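# Load three balls evenly onto a pivoting covered tray

## Task

A tray balanced on one pivot sits inside a transparent cover. Get exactly one ball into each of the tray's three seats, for example by releasing balls through the chutes in the cover's top. Release each ball only once its bottom is below the rim of its chute; releasing it higher can lose some or all credit. Keep the load on the tray balanced, because an uneven load tips the tray at once and spills the balls. Arm bases in metres, with heading in degrees counter-clockwise from +x: arm1 at x=+0.85 y=-0.48 z=+0.72 heading +131; arm2 at x=-0.12 y=-0.75 z=+0.76 heading +75; arm3 at x=+0.29 y=+0.42 z=+0.81 heading -88. Finish with every gripper open and every arm pulled away. Nothing counts as done if it stays in place only because a robot is holding it, and nothing may be knocked or carried out of the work area.

## Robot and tools

Robots and cameras. Three identical i2rt Big YAM arms, named arm1, arm2 and arm3. Each has six revolute joints, a two-finger gripper and a wrist camera (arm1_cam_wrist, arm2_cam_wrist, arm3_cam_wrist). Two fixed room cameras, cam_high and cam_low, watch the scene. The hand can reach roughly 1.0 m out from the joint1 axis. The joints move at different speeds, so the path between two postures can bulge outward. That matters here because three arms share the space around the cover.

Frame. There is one shared scene frame with its origin on the floor and +z pointing up. The base positions and headings listed in the task are given in this frame. The hand point lies midway between the fingertips. Its z axis points along the fingers, and the fingers open and close along its y axis. No call takes Cartesian poses. All motion is commanded through joint angles.

Joints. Each arm is commanded through these joints. Values in brackets are the tolerance for a joint to count as arrived.
joint1_rad, -2.879 to 2.879 (±0.045): turns the whole arm about its base; positive is counter-clockwise seen from above; 0 points along the base heading.
joint2_rad, 0 to 3.141 (±0.14): shoulder; 0 has the upper arm pointing back and close to level; larger values raise it and then bring it forward.
joint3_rad, 0 to 3.019 (±0.09): elbow; 0 folds the forearm back onto the upper arm; larger values open it.
joint4_rad, -1.692 to 1.57 (±0.055): hand pitch; positive tilts the fingers up.
joint5_rad, -1.57 to 1.57 (±0.03): sideways hand swing; positive goes to the arm's right.
joint6_rad, -2.094 to 2.094 (±0.035): hand roll; positive is clockwise when seen from behind the hand.
gripper_m, 0 to 0.093 (±0.003): fingertip gap in metres. Each pad can push with about 50 to 62 N, and some grippers push less.
With joint1 and joint6 at 0 and the hand level and pointing forward, the wrist camera sits on top of the hand and looks toward the fingertips.

execute_actions. Argument "actions" is a list that holds either one action or nothing. An action is an object whose keys are arm names ("arm1", "arm2", "arm3"), each optional. Under each arm key is a single key "joints", an object that maps joint names to absolute target values: radians for the six joints and metres for gripper_m. These are targets to reach, not offsets. Any arm or joint you omit keeps chasing its earlier target. Every named motion starts together, and they may finish at different times. Example: {"arm1": {"joints": {"gripper_m": 0.05}}, "arm2": {"joints": {"joint1_rad": 0.3}}}. Optional "cameras" is a list of camera names. Leaving it out, passing null or passing ["all"] returns every camera, and [] returns none. If any key is unknown, any value is out of range or any camera name is unknown, the whole call is refused and nothing moves. An empty actions list only reports state and images.

wait: "seconds", from 0 to 10. Commands nothing new and returns the same state and images as an empty call.

zoom_image: "camera" (one of the five names) and "region" [x0, y0, x1, y1] in pixels of that camera's latest full image. (0, 0) is the top-left corner, and the region can be at most 504 by 504 pixels.

finished_scene: "scene" is the integer number of the current scene. It ends the scene for good once the last command has been held, and it reports whether the goal was met. Replying without any tool call ends everything.

Reading results. joint_positions gives the measured angles. "pictures" lists the cameras in the same order as the returned images. joint_status tells how each commanded motion ended:
- off_target: the joint stopped short and may still be pushing.
- contact_stop or time_out: the joint now holds where it stopped. After time_out it may keep a nearby target, at most 0.375, 0.375, 0.113, 0.225, 0.075 and 0.3 rad away for joints 1 to 6, keep pushing, and move on by itself if the way opens. Sending the joint its reported position relieves the push.
- not_followed, under a "joint command not followed" line with a "cause:" line: the self- and arm-collision check blocked that arm's joint targets. A gripper target in the same action still runs. The blocked targets may be retried on later actions until they pass.
- limit_stop_at_motor_heat: the arm stopped because a motor overheated. Resend the target.
on_its_own lists what the joints are doing without a command; "held at" is the held target, not the current position. A MOTOR HOT line appears from 85 °C. At 100 °C an OVER-TEMPERATURE FAULT makes that arm go limp and drop until it cools. Holding loads heats motors, even while you are thinking. If a result reports a stop, any later execute_actions, wait or finished_scene calls in the same reply are skipped.

Cautions. The arms keep pushing when they touch something and can push hard. Two robots pressing hard on each other fails the task and ends the run, and a hard hit can do the same. The collision check may act late and does not cover fingers, gripper housings or wrist cameras. No state line reports contact between robots. Avoid dropping, slipping or slamming objects, and avoid hard pushes. Lower each ball until it is below the chute rim before opening the gripper. Fill the seats so the tray stays balanced, for instance by releasing balls together or in an order that keeps the load even. The simulation keeps running while you compose a reply, so do not leave an arm holding a load for long. At the end, open the grippers and move the arms away from the cover.

Each tool is called after "Call:" as name(argument=value, ...), one argument or row to a line, values as JSON.

## Session

I'll start by looking at the scene.

Call:
execute_actions(
  actions=[],
)

Scene clock: 0.00 s.
arm1.joint_positions: joint1_rad=+0.810 joint2_rad=+0.594 joint3_rad=+1.357 joint4_rad=-1.583 joint5_rad=+0.040 joint6_rad=-0.245 gripper_m=+0.095
arm1.joint_status: not commanded
arm1.hand: x=+0.6667 y=-0.4615 z=+1.2055 quat_wxyz=(-0.069, +0.926, +0.085, -0.362) (m; scene frame)
arm2.joint_positions: joint1_rad=-0.133 joint2_rad=+0.311 joint3_rad=+1.452 joint4_rad=-1.190 joint5_rad=+0.049 joint6_rad=+0.427 gripper_m=+0.094
arm2.joint_status: not commanded
arm2.hand: x=-0.0737 y=-0.6643 z=+1.4069 quat_wxyz=(-0.488, +0.246, -0.685, -0.481) (m; scene frame)
arm3.joint_positions: joint1_rad=+0.430 joint2_rad=+0.276 joint3_rad=+1.515 joint4_rad=-1.185 joint5_rad=+0.048 joint6_rad=-0.707 gripper_m=+0.094
arm3.joint_status: not commanded
arm3.hand: x=+0.2991 y=+0.3777 z=+1.4830 quat_wxyz=(-0.433, -0.158, -0.669, +0.583) (m; scene frame)
pictures: arm1_cam_wrist, arm2_cam_wrist, arm3_cam_wrist, cam_high, cam_low
Images, in order (width x height): arm1_cam_wrist 616x616, arm2_cam_wrist 616x616, arm3_cam_wrist 616x616, cam_high 504x504, cam_low 504x504.

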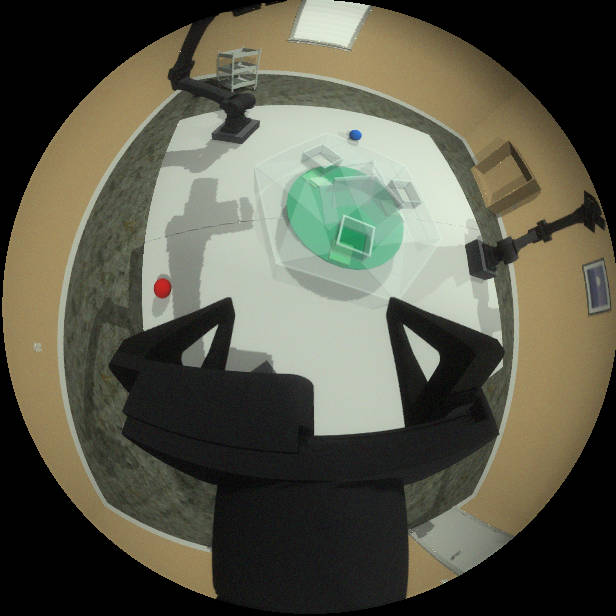

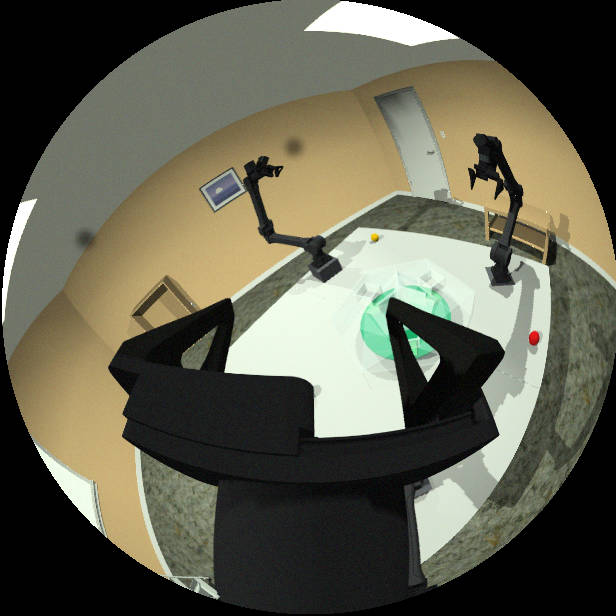

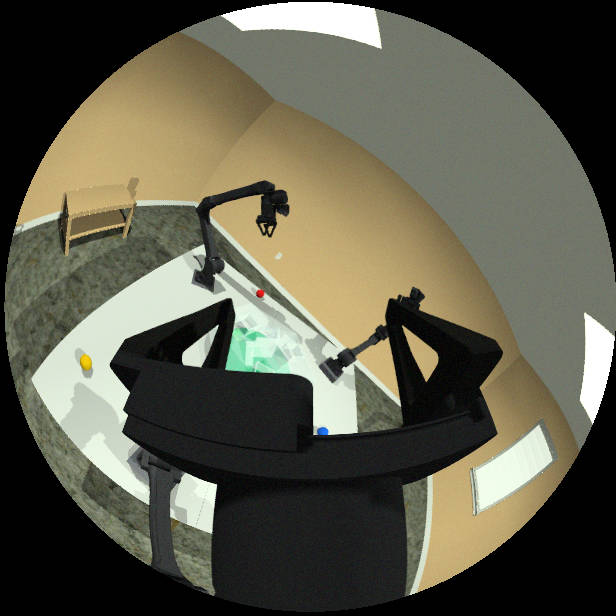

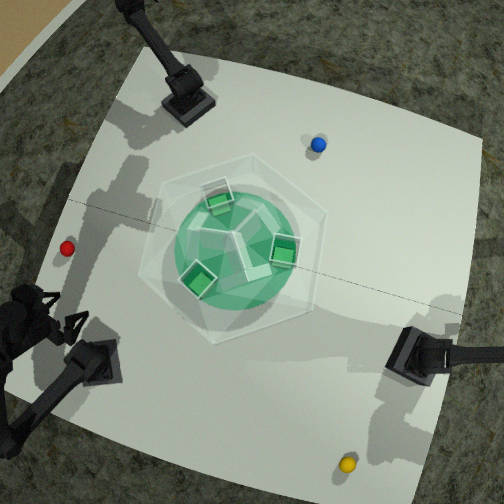

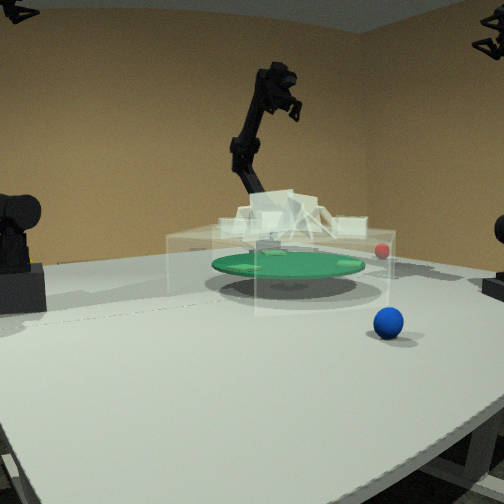

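Call:
zoom_image(
  camera="cam_high",
  region=[120, 130, 350, 360],
)

Call:
zoom_image(
  camera="cam_low",
  region=[150, 160, 430, 360],
)

Call:
zoom_image(
  camera="arm1_cam_wrist",
  region=[240, 110, 460, 320],
)

Region (120, 130, 350, 360) of cam_high's 504x504 image, scaled by 2.191, with more detail than that image has.

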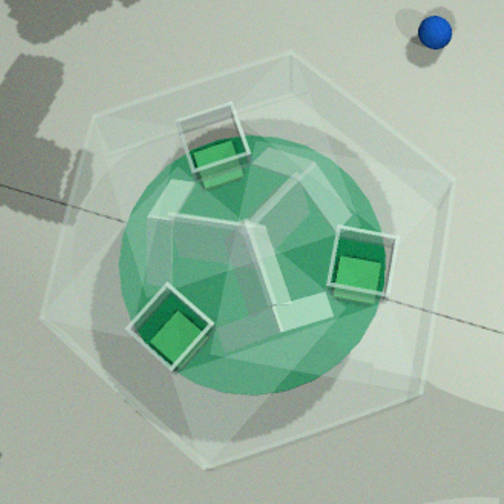

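Region (150, 160, 430, 360) of cam_low's 504x504 image, scaled by 1.800, with more detail than that image has; it fills the top 360 rows of this view, and the rest is white.

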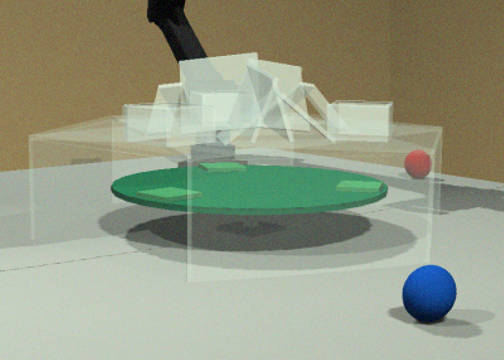

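Region (240, 110, 460, 320) of arm1_cam_wrist's 616x616 image, scaled by 2.291, with more detail than that image has; it fills the top 481 rows of this view, and the rest is white.

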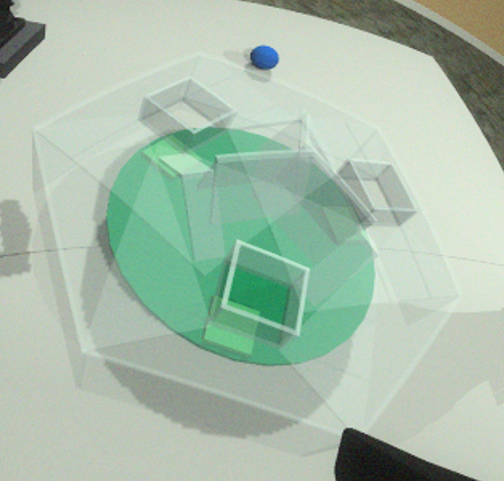

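Call:
execute_actions(
  actions=[
    {"arm1": {"joints": {"joint1_rad": 1.68, "joint2_rad": 1.7, "joint3_rad": 1.5, "joint4_rad": -1.37, "joint5_rad": 0, "joint6_rad": 0}}, "arm2": {"joints": {"joint1_rad": 0.47, "joint2_rad": 1.75, "joint3_rad": 1.45, "joint4_rad": -1.27, "joint5_rad": 0, "joint6_rad": 0}}, "arm3": {"joints": {"joint1_rad": 1.58, "joint2_rad": 1.8, "joint3_rad": 1.4, "joint4_rad": -1.17, "joint5_rad": 0, "joint6_rad": 0}}},
  ],
)

Scene clock: 104.60 s.
arm1.joint_positions: joint1_rad=+1.688 joint2_rad=+1.704 joint3_rad=+1.483 joint4_rad=-1.374 joint5_rad=-0.001 joint6_rad=-0.011 gripper_m=+0.095
arm1.joint_status: all done
arm1.hand: x=+0.5148 y=-0.8540 z=+0.8928 quat_wxyz=(-0.002, +0.912, +0.410, +0.008) (m; scene frame)
arm2.joint_positions: joint1_rad=+0.469 joint2_rad=+1.747 joint3_rad=+1.440 joint4_rad=-1.260 joint5_rad=+0.002 joint6_rad=+0.014 gripper_m=+0.094
arm2.joint_status: all done
arm2.hand: x=-0.2255 y=-0.2344 z=+0.8897 quat_wxyz=(+0.005, +0.770, -0.638, -0.004) (m; scene frame)
arm3.joint_positions: joint1_rad=+1.590 joint2_rad=+1.801 joint3_rad=+1.392 joint4_rad=-1.169 joint5_rad=+0.001 joint6_rad=-0.016 gripper_m=+0.094
arm3.joint_status: all done
arm3.hand: x=+0.8118 y=+0.4469 z=+0.8980 quat_wxyz=(+0.001, +0.031, -1.000, +0.000) (m; scene frame)
pictures: arm1_cam_wrist, arm2_cam_wrist, arm3_cam_wrist, cam_high, cam_low
Images, in order (width x height): arm1_cam_wrist 616x616, arm2_cam_wrist 616x616, arm3_cam_wrist 616x616, cam_high 504x504, cam_low 504x504.

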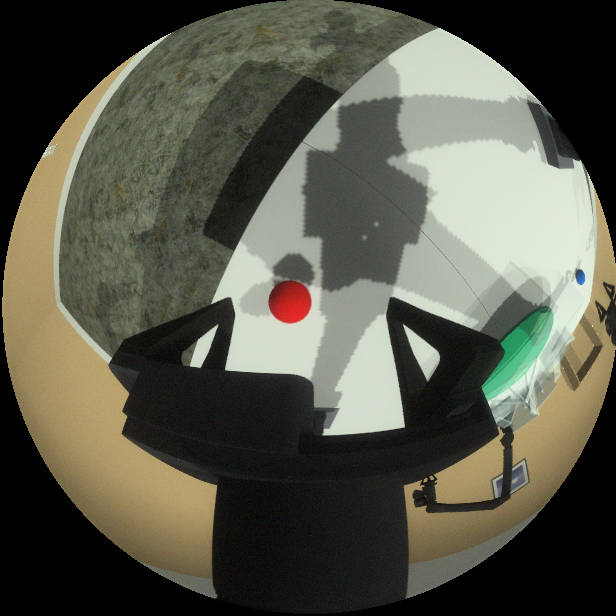

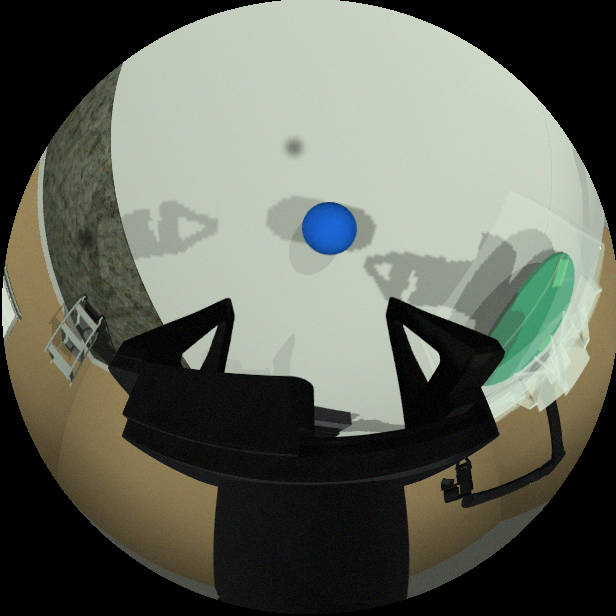

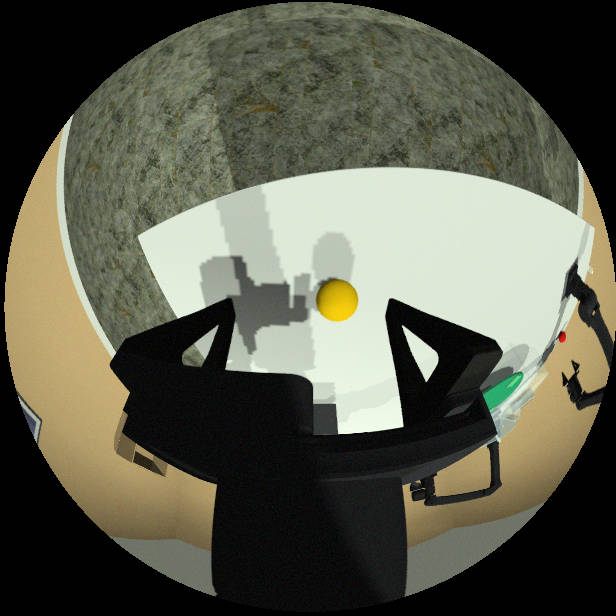

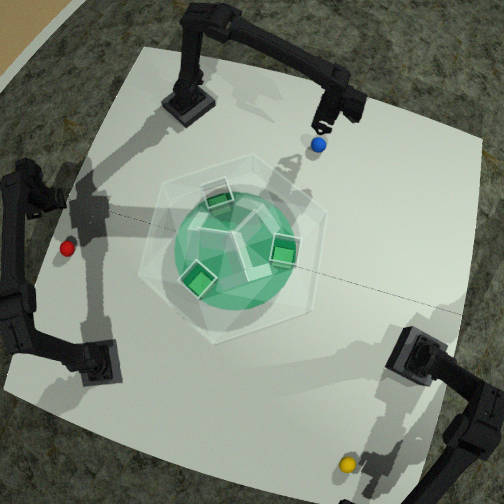

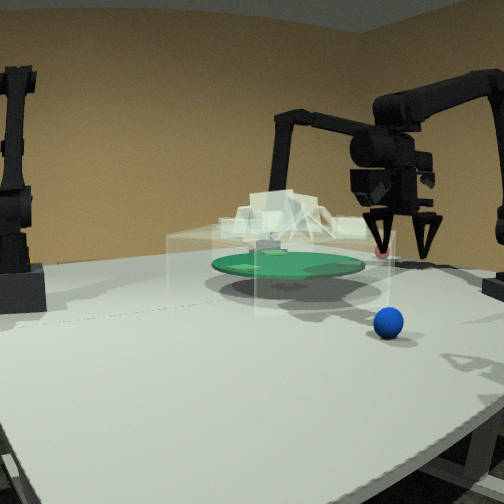

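Call:
zoom_image(
  camera="cam_high",
  region=[0, 140, 140, 400],
)

Call:
zoom_image(
  camera="cam_high",
  region=[140, 40, 380, 180],
)

Call:
zoom_image(
  camera="cam_high",
  region=[310, 310, 504, 504],
)

Region (0, 140, 140, 400) of cam_high's 504x504 image, scaled by 1.938, with more detail than that image has; it fills the left 271 columns of this view, and the rest is white.

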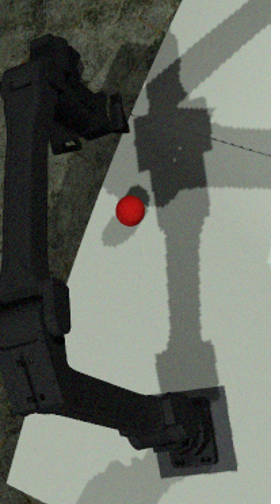

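Region (140, 40, 380, 180) of cam_high's 504x504 image, scaled by 2.100, with more detail than that image has; it fills the top 294 rows of this view, and the rest is white.

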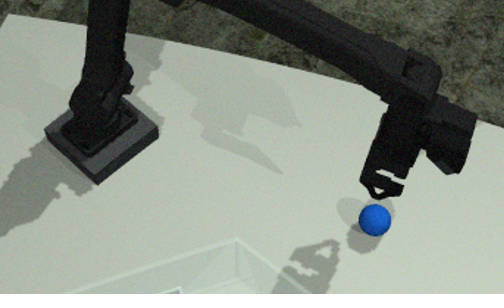

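Region (310, 310, 504, 504) of cam_high's 504x504 image, scaled by 2.598, with more detail than that image has.

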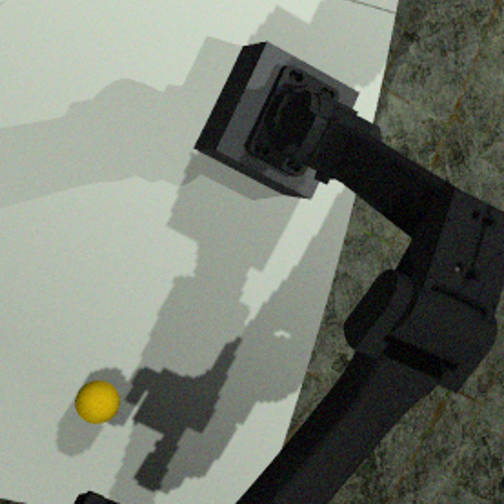

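Call:
zoom_image(
  camera="arm1_cam_wrist",
  region=[208, 180, 408, 380],
)

Call:
zoom_image(
  camera="arm2_cam_wrist",
  region=[208, 180, 408, 380],
)

Call:
zoom_image(
  camera="arm3_cam_wrist",
  region=[208, 180, 408, 380],
)

Region (208, 180, 408, 380) of arm1_cam_wrist's 616x616 image, scaled by 2.520, with more detail than that image has.

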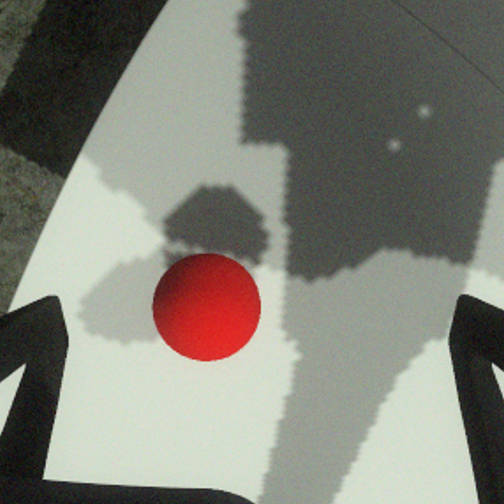

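Region (208, 180, 408, 380) of arm2_cam_wrist's 616x616 image, scaled by 2.520, with more detail than that image has.

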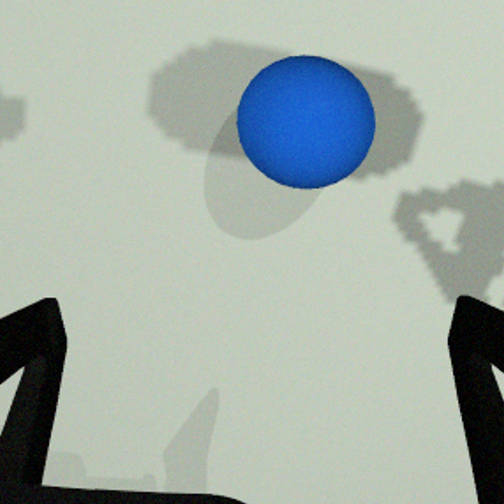

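Region (208, 180, 408, 380) of arm3_cam_wrist's 616x616 image, scaled by 2.520, with more detail than that image has.

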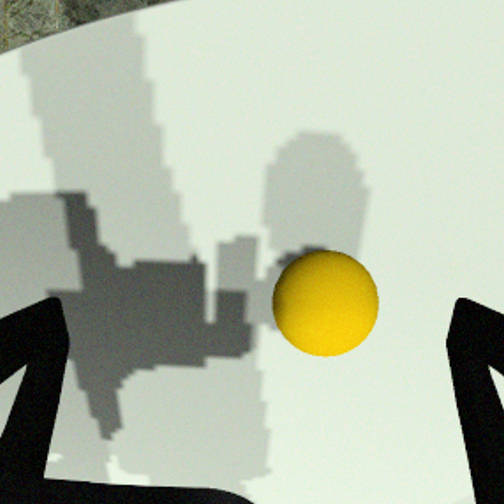

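Call:
execute_actions(
  actions=[
    {"arm1": {"joints": {"joint1_rad": 1.75, "joint2_rad": 1.52, "joint3_rad": 1.055, "joint4_rad": -1.09}}, "arm2": {"joints": {"joint1_rad": 0.428, "joint2_rad": 1.85, "joint3_rad": 1.38, "joint4_rad": -1.09}}, "arm3": {"joints": {"joint1_rad": 1.485, "joint2_rad": 1.70, "joint3_rad": 1.005, "joint4_rad": -0.865}}},
  ],
)

Scene clock: 225.90 s.
arm1.joint_positions: joint1_rad=+1.755 joint2_rad=+1.521 joint3_rad=+1.054 joint4_rad=-1.104 joint5_rad=+0.000 joint6_rad=-0.010 gripper_m=+0.095
arm1.joint_status: all done
arm1.hand: x=+0.5985 y=-0.8023 z=+0.8190 quat_wxyz=(+0.002, +0.898, +0.440, -0.003) (m; scene frame)
arm2.joint_positions: joint1_rad=+0.431 joint2_rad=+1.858 joint3_rad=+1.373 joint4_rad=-1.101 joint5_rad=+0.002 joint6_rad=+0.014 gripper_m=+0.094
arm2.joint_status: all done
arm2.hand: x=-0.2087 y=-0.2233 z=+0.8098 quat_wxyz=(+0.011, +0.758, -0.652, +0.004) (m; scene frame)
arm3.joint_positions: joint1_rad=+1.477 joint2_rad=+1.700 joint3_rad=+0.997 joint4_rad=-0.874 joint5_rad=+0.001 joint6_rad=-0.015 gripper_m=+0.094
arm3.joint_status: all done
arm3.hand: x=+0.7164 y=+0.3946 z=+0.8159 quat_wxyz=(+0.001, -0.026, -1.000, -0.001) (m; scene frame)
pictures: arm1_cam_wrist, arm2_cam_wrist, arm3_cam_wrist, cam_high, cam_low
Images, in order (width x height): arm1_cam_wrist 616x616, arm2_cam_wrist 616x616, arm3_cam_wrist 616x616, cam_high 504x504, cam_low 504x504.

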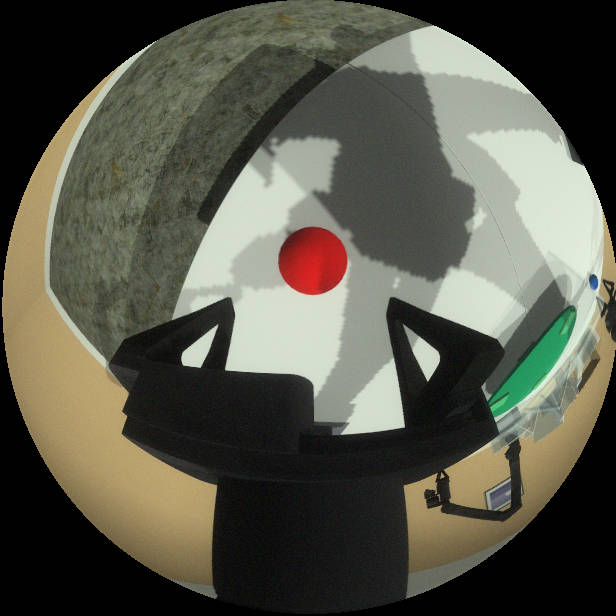

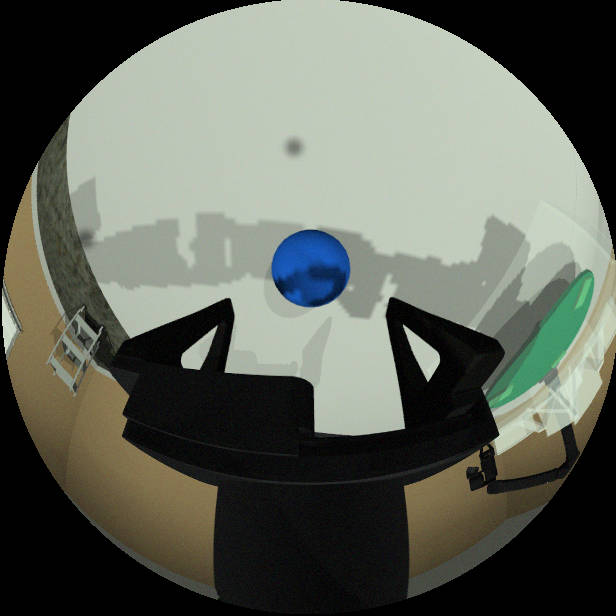

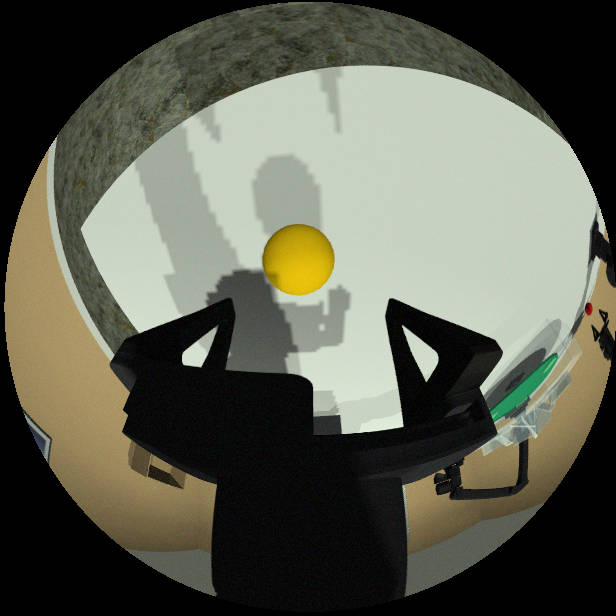

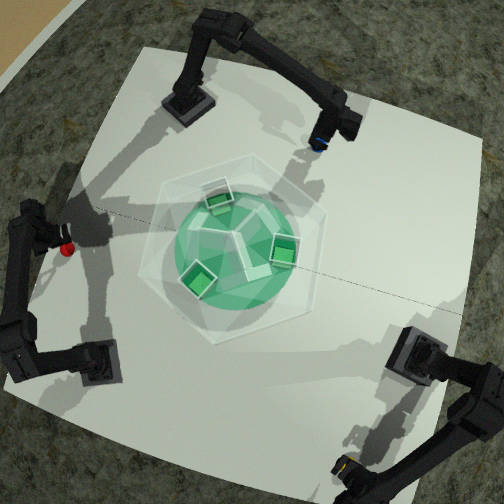

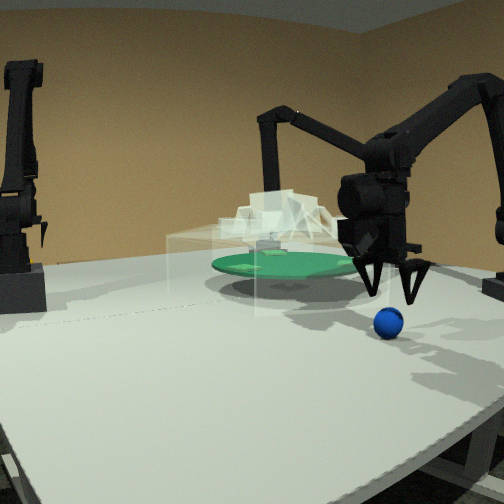

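Call:
zoom_image(
  camera="arm1_cam_wrist",
  region=[208, 180, 408, 380],
)

Call:
zoom_image(
  camera="arm2_cam_wrist",
  region=[208, 180, 408, 380],
)

Call:
zoom_image(
  camera="arm3_cam_wrist",
  region=[208, 180, 408, 380],
)

Call:
zoom_image(
  camera="cam_low",
  region=[320, 220, 460, 360],
)

Region (208, 180, 408, 380) of arm1_cam_wrist's 616x616 image, scaled by 2.520, with more detail than that image has.

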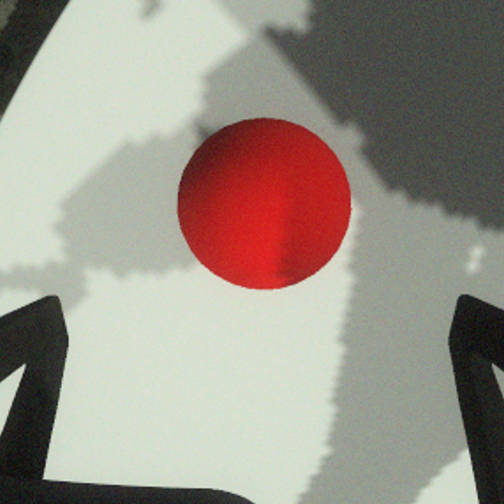

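Region (208, 180, 408, 380) of arm2_cam_wrist's 616x616 image, scaled by 2.520, with more detail than that image has.

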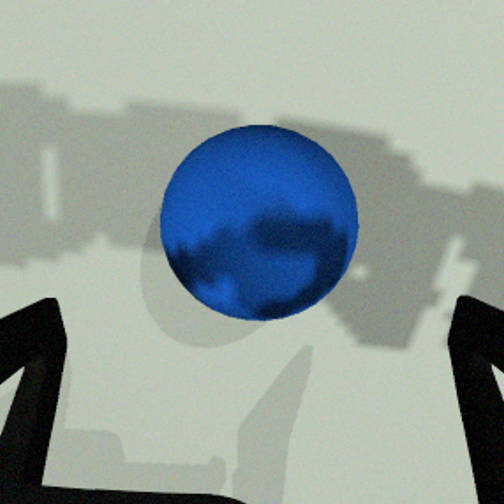

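Region (208, 180, 408, 380) of arm3_cam_wrist's 616x616 image, scaled by 2.520, with more detail than that image has.

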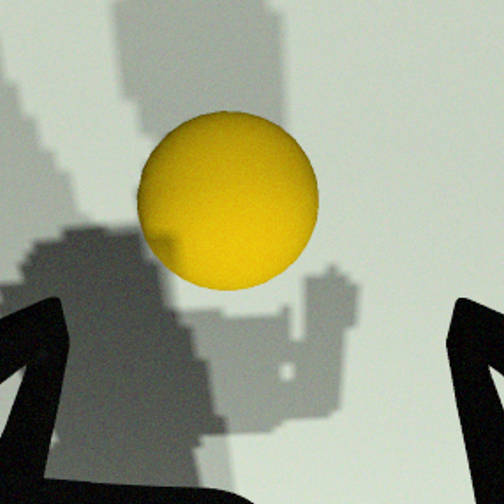

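Region (320, 220, 460, 360) of cam_low's 504x504 image, scaled by 3.600, with more detail than that image has.

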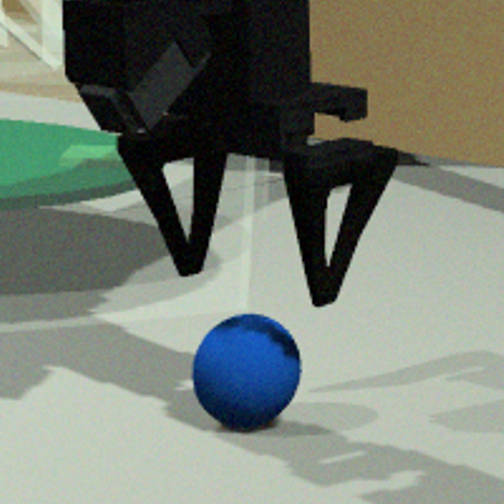

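Call:
execute_actions(
  actions=[
    {"arm1": {"joints": {"joint2_rad": 1.617, "joint3_rad": 0.982, "joint4_rad": -0.923}}, "arm2": {"joints": {"joint2_rad": 1.904, "joint3_rad": 1.324, "joint4_rad": -0.963}}, "arm3": {"joints": {"joint1_rad": 1.50, "joint2_rad": 1.818, "joint3_rad": 0.972, "joint4_rad": -0.706}}},
  ],
  cameras=["arm1_cam_wrist", "arm2_cam_wrist", "arm3_cam_wrist", "cam_low"],
)

Scene clock: 299.47 s.
arm1.joint_positions: joint1_rad=+1.755 joint2_rad=+1.629 joint3_rad=+0.982 joint4_rad=-0.936 joint5_rad=+0.000 joint6_rad=-0.010 gripper_m=+0.095
arm1.joint_status: all done
arm1.hand: x=+0.5972 y=-0.8041 z=+0.7535 quat_wxyz=(+0.000, +0.898, +0.440, +0.002) (m; scene frame)
arm2.joint_positions: joint1_rad=+0.431 joint2_rad=+1.893 joint3_rad=+1.324 joint4_rad=-0.975 joint5_rad=+0.002 joint6_rad=+0.014 gripper_m=+0.094
arm2.joint_status: all done
arm2.hand: x=-0.2101 y=-0.2176 z=+0.7757 quat_wxyz=(-0.002, +0.758, -0.652, -0.012) (m; scene frame)
arm3.joint_positions: joint1_rad=+1.487 joint2_rad=+1.825 joint3_rad=+0.970 joint4_rad=-0.716 joint5_rad=+0.001 joint6_rad=-0.015 gripper_m=+0.094
arm3.joint_status: all done
arm3.hand: x=+0.7224 y=+0.3985 z=+0.7573 quat_wxyz=(-0.002, -0.022, -1.000, -0.001) (m; scene frame)
pictures: arm1_cam_wrist, arm2_cam_wrist, arm3_cam_wrist, cam_low
Images, in order (width x height): arm1_cam_wrist 616x616, arm2_cam_wrist 616x616, arm3_cam_wrist 616x616, cam_low 504x504.

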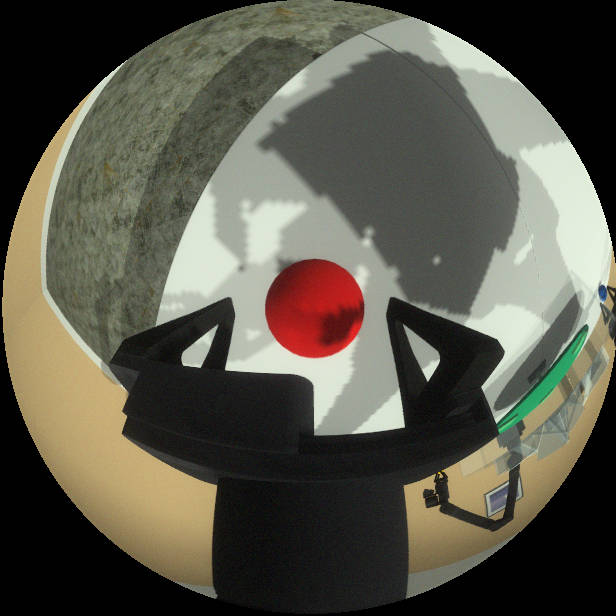

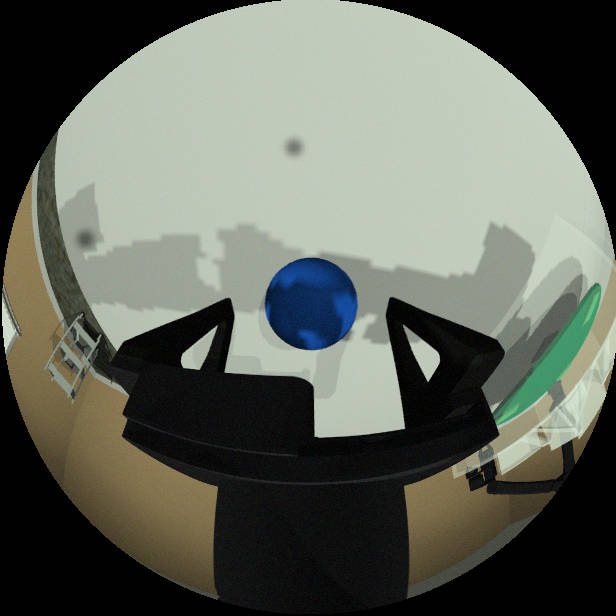

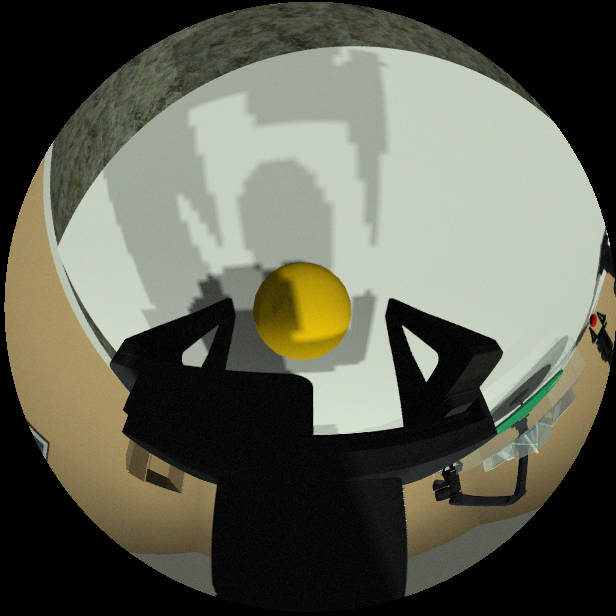

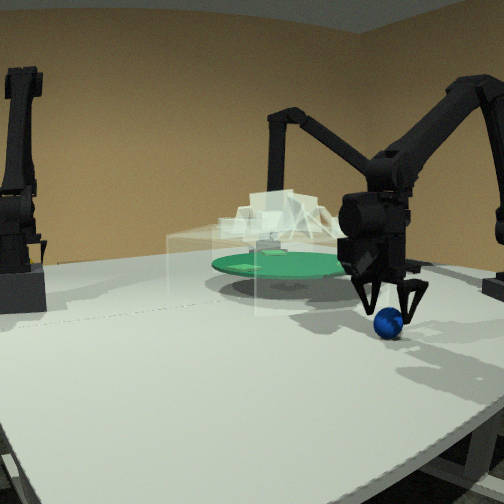

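Call:
zoom_image(
  camera="arm1_cam_wrist",
  region=[208, 200, 408, 400],
)

Call:
zoom_image(
  camera="arm2_cam_wrist",
  region=[208, 200, 408, 400],
)

Call:
zoom_image(
  camera="arm3_cam_wrist",
  region=[208, 200, 408, 400],
)

Call:
zoom_image(
  camera="cam_low",
  region=[320, 220, 460, 360],
)

Region (208, 200, 408, 400) of arm1_cam_wrist's 616x616 image, scaled by 2.520, with more detail than that image has.

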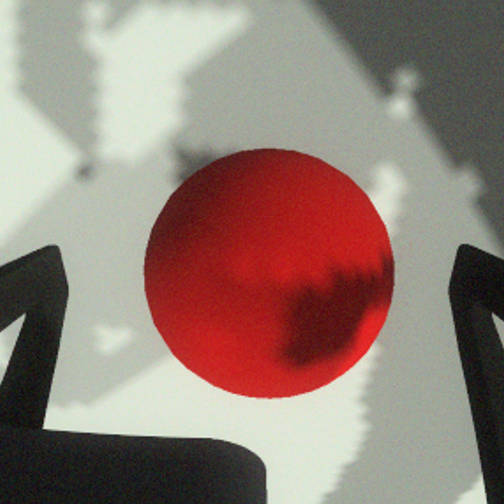

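Region (208, 200, 408, 400) of arm2_cam_wrist's 616x616 image, scaled by 2.520, with more detail than that image has.

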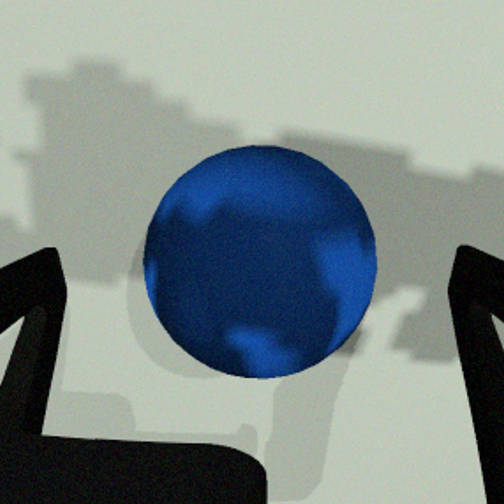

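Region (208, 200, 408, 400) of arm3_cam_wrist's 616x616 image, scaled by 2.520, with more detail than that image has.

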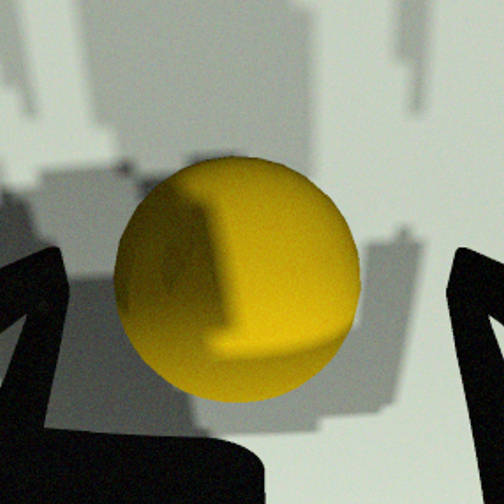

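Region (320, 220, 460, 360) of cam_low's 504x504 image, scaled by 3.600, with more detail than that image has.

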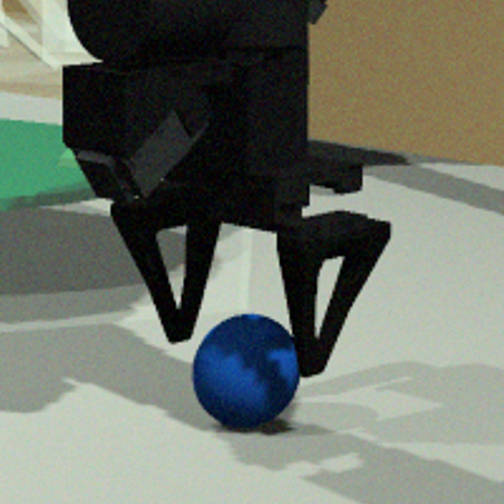

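Call:
execute_actions(
  actions=[
    {"arm1": {"joints": {"joint2_rad": 1.652}}, "arm2": {"joints": {"joint2_rad": 1.93}}, "arm3": {"joints": {"joint1_rad": 1.512, "joint2_rad": 1.85}}},
  ],
  cameras=["arm1_cam_wrist", "arm2_cam_wrist", "arm3_cam_wrist", "cam_low"],
)

Scene clock: 348.97 s.
arm1.joint_positions: joint1_rad=+1.755 joint2_rad=+1.642 joint3_rad=+0.982 joint4_rad=-0.936 joint5_rad=+0.000 joint6_rad=-0.010 gripper_m=+0.095
arm1.joint_status: all done
arm1.hand: x=+0.5980 y=-0.8031 z=+0.7485 quat_wxyz=(-0.003, +0.898, +0.440, +0.008) (m; scene frame)
arm2.joint_positions: joint1_rad=+0.431 joint2_rad=+1.910 joint3_rad=+1.324 joint4_rad=-0.975 joint5_rad=+0.002 joint6_rad=+0.014 gripper_m=+0.094
arm2.joint_status: all done
arm2.hand: x=-0.2099 y=-0.2196 z=+0.7672 quat_wxyz=(+0.003, +0.758, -0.652, -0.006) (m; scene frame)
arm3.joint_positions: joint1_rad=+1.499 joint2_rad=+1.834 joint3_rad=+0.970 joint4_rad=-0.716 joint5_rad=+0.001 joint6_rad=-0.015 gripper_m=+0.094
arm3.joint_status: all done
arm3.hand: x=+0.7210 y=+0.4039 z=+0.7535 quat_wxyz=(+0.002, -0.016, -1.000, -0.001) (m; scene frame)
pictures: arm1_cam_wrist, arm2_cam_wrist, arm3_cam_wrist, cam_low
Images, in order (width x height): arm1_cam_wrist 616x616, arm2_cam_wrist 616x616, arm3_cam_wrist 616x616, cam_low 504x504.

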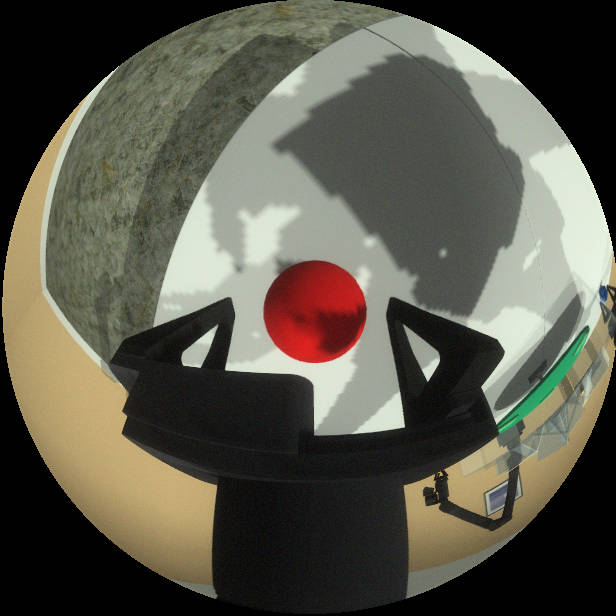

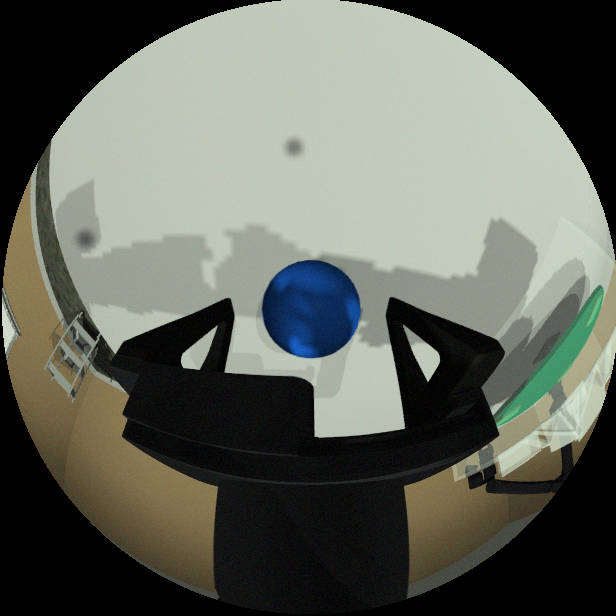

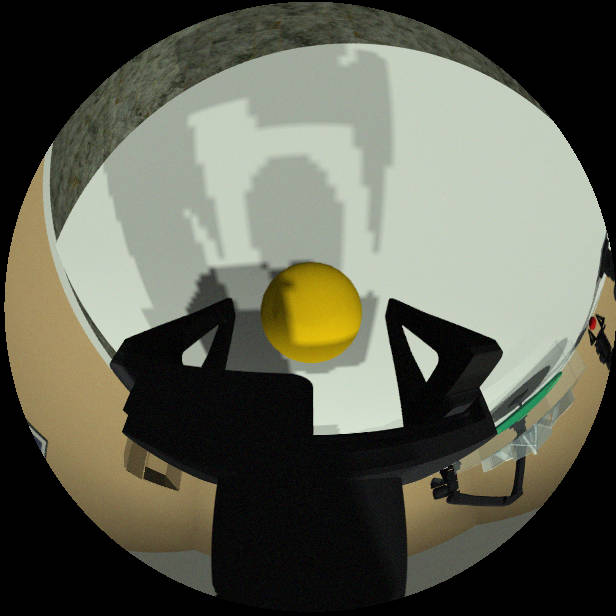

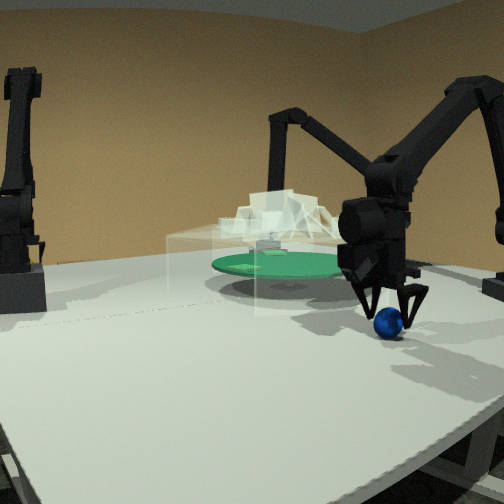

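Call:
zoom_image(
  camera="cam_low",
  region=[350, 270, 434, 354],
)

Call:
zoom_image(
  camera="arm3_cam_wrist",
  region=[560, 290, 616, 360],
)

Region (350, 270, 434, 354) of cam_low's 504x504 image, scaled by 6.000, with more detail than that image has.

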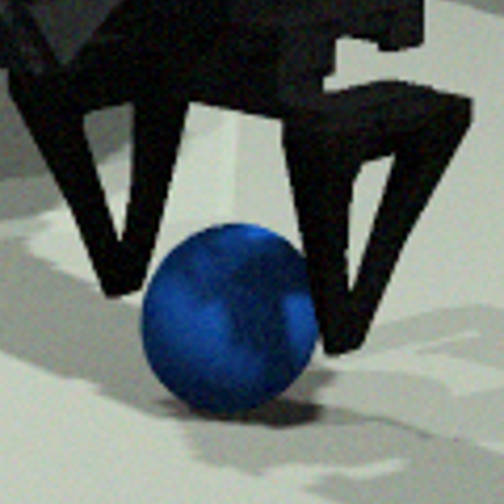

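Region (560, 290, 616, 360) of arm3_cam_wrist's 616x616 image, scaled by 7.200, with more detail than that image has; it fills the left 403 columns of this view, and the rest is white.

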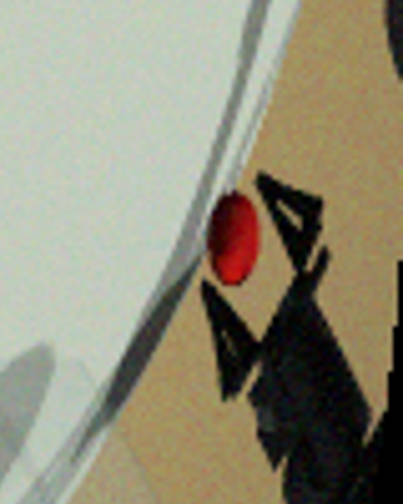

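Call:
execute_actions(
  actions=[
    {"arm1": {"joints": {"joint2_rad": 1.661, "gripper_m": 0.068}}, "arm2": {"joints": {"joint2_rad": 1.949, "gripper_m": 0.066}}, "arm3": {"joints": {"joint2_rad": 1.863, "gripper_m": 0.066}}},
  ],
  cameras=["arm1_cam_wrist", "arm2_cam_wrist", "arm3_cam_wrist", "cam_low"],
)

Scene clock: 365.87 s.
arm1.joint_positions: joint1_rad=+1.755 joint2_rad=+1.649 joint3_rad=+0.982 joint4_rad=-0.936 joint5_rad=+0.000 joint6_rad=-0.010 gripper_m=+0.068
arm1.joint_status: all done
arm1.hand: x=+0.5985 y=-0.8024 z=+0.7455 quat_wxyz=(-0.005, +0.898, +0.440, +0.012) (m; scene frame)
arm2.joint_positions: joint1_rad=+0.431 joint2_rad=+1.929 joint3_rad=+1.324 joint4_rad=-0.975 joint5_rad=+0.002 joint6_rad=+0.013 gripper_m=+0.066
arm2.joint_status: all done
arm2.hand: x=-0.2096 y=-0.2222 z=+0.7573 quat_wxyz=(+0.009, +0.758, -0.652, +0.002) (m; scene frame)
arm3.joint_positions: joint1_rad=+1.499 joint2_rad=+1.848 joint3_rad=+0.970 joint4_rad=-0.716 joint5_rad=+0.001 joint6_rad=-0.015 gripper_m=+0.066
arm3.joint_status: all done
arm3.hand: x=+0.7184 y=+0.4040 z=+0.7476 quat_wxyz=(+0.010, -0.016, -1.000, -0.001) (m; scene frame)
pictures: arm1_cam_wrist, arm2_cam_wrist, arm3_cam_wrist, cam_low
Images, in order (width x height): arm1_cam_wrist 616x616, arm2_cam_wrist 616x616, arm3_cam_wrist 616x616, cam_low 504x504.

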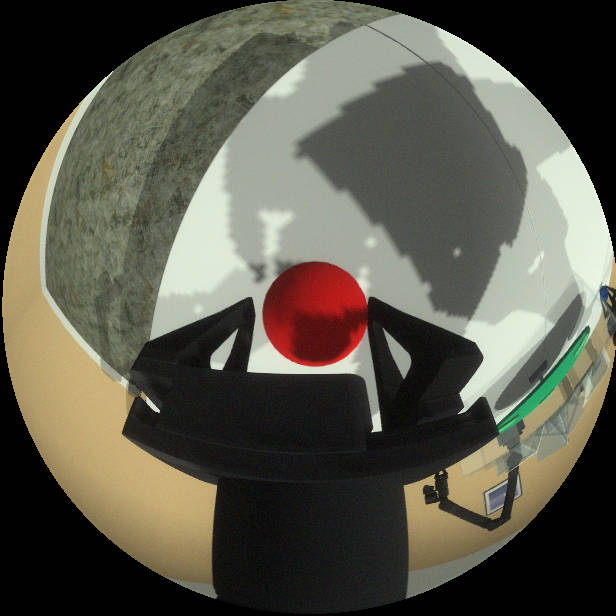

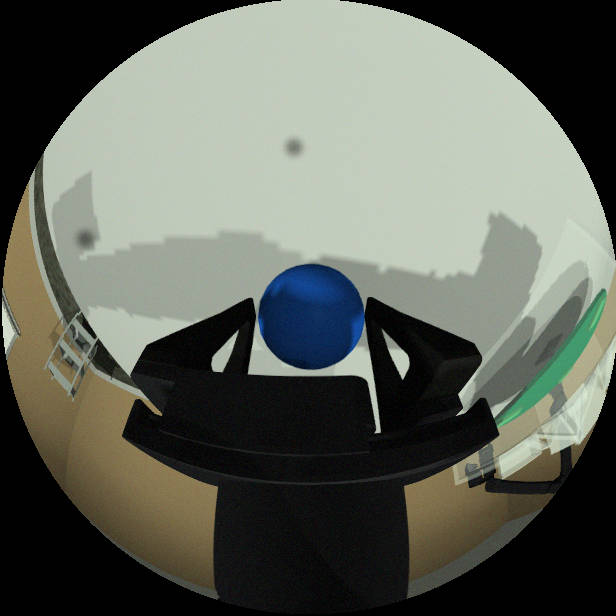

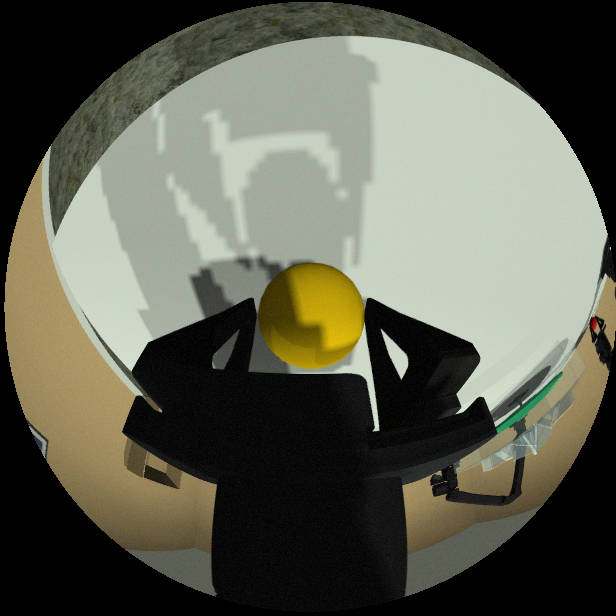

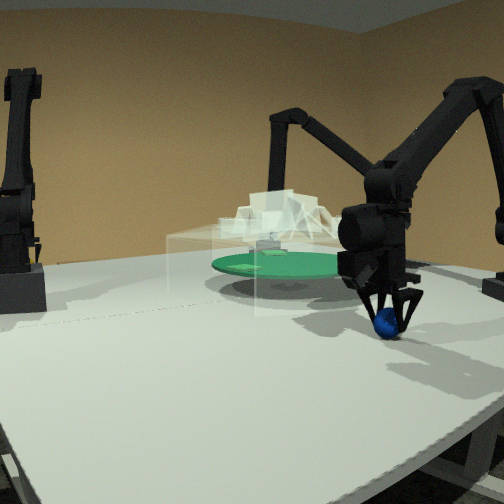

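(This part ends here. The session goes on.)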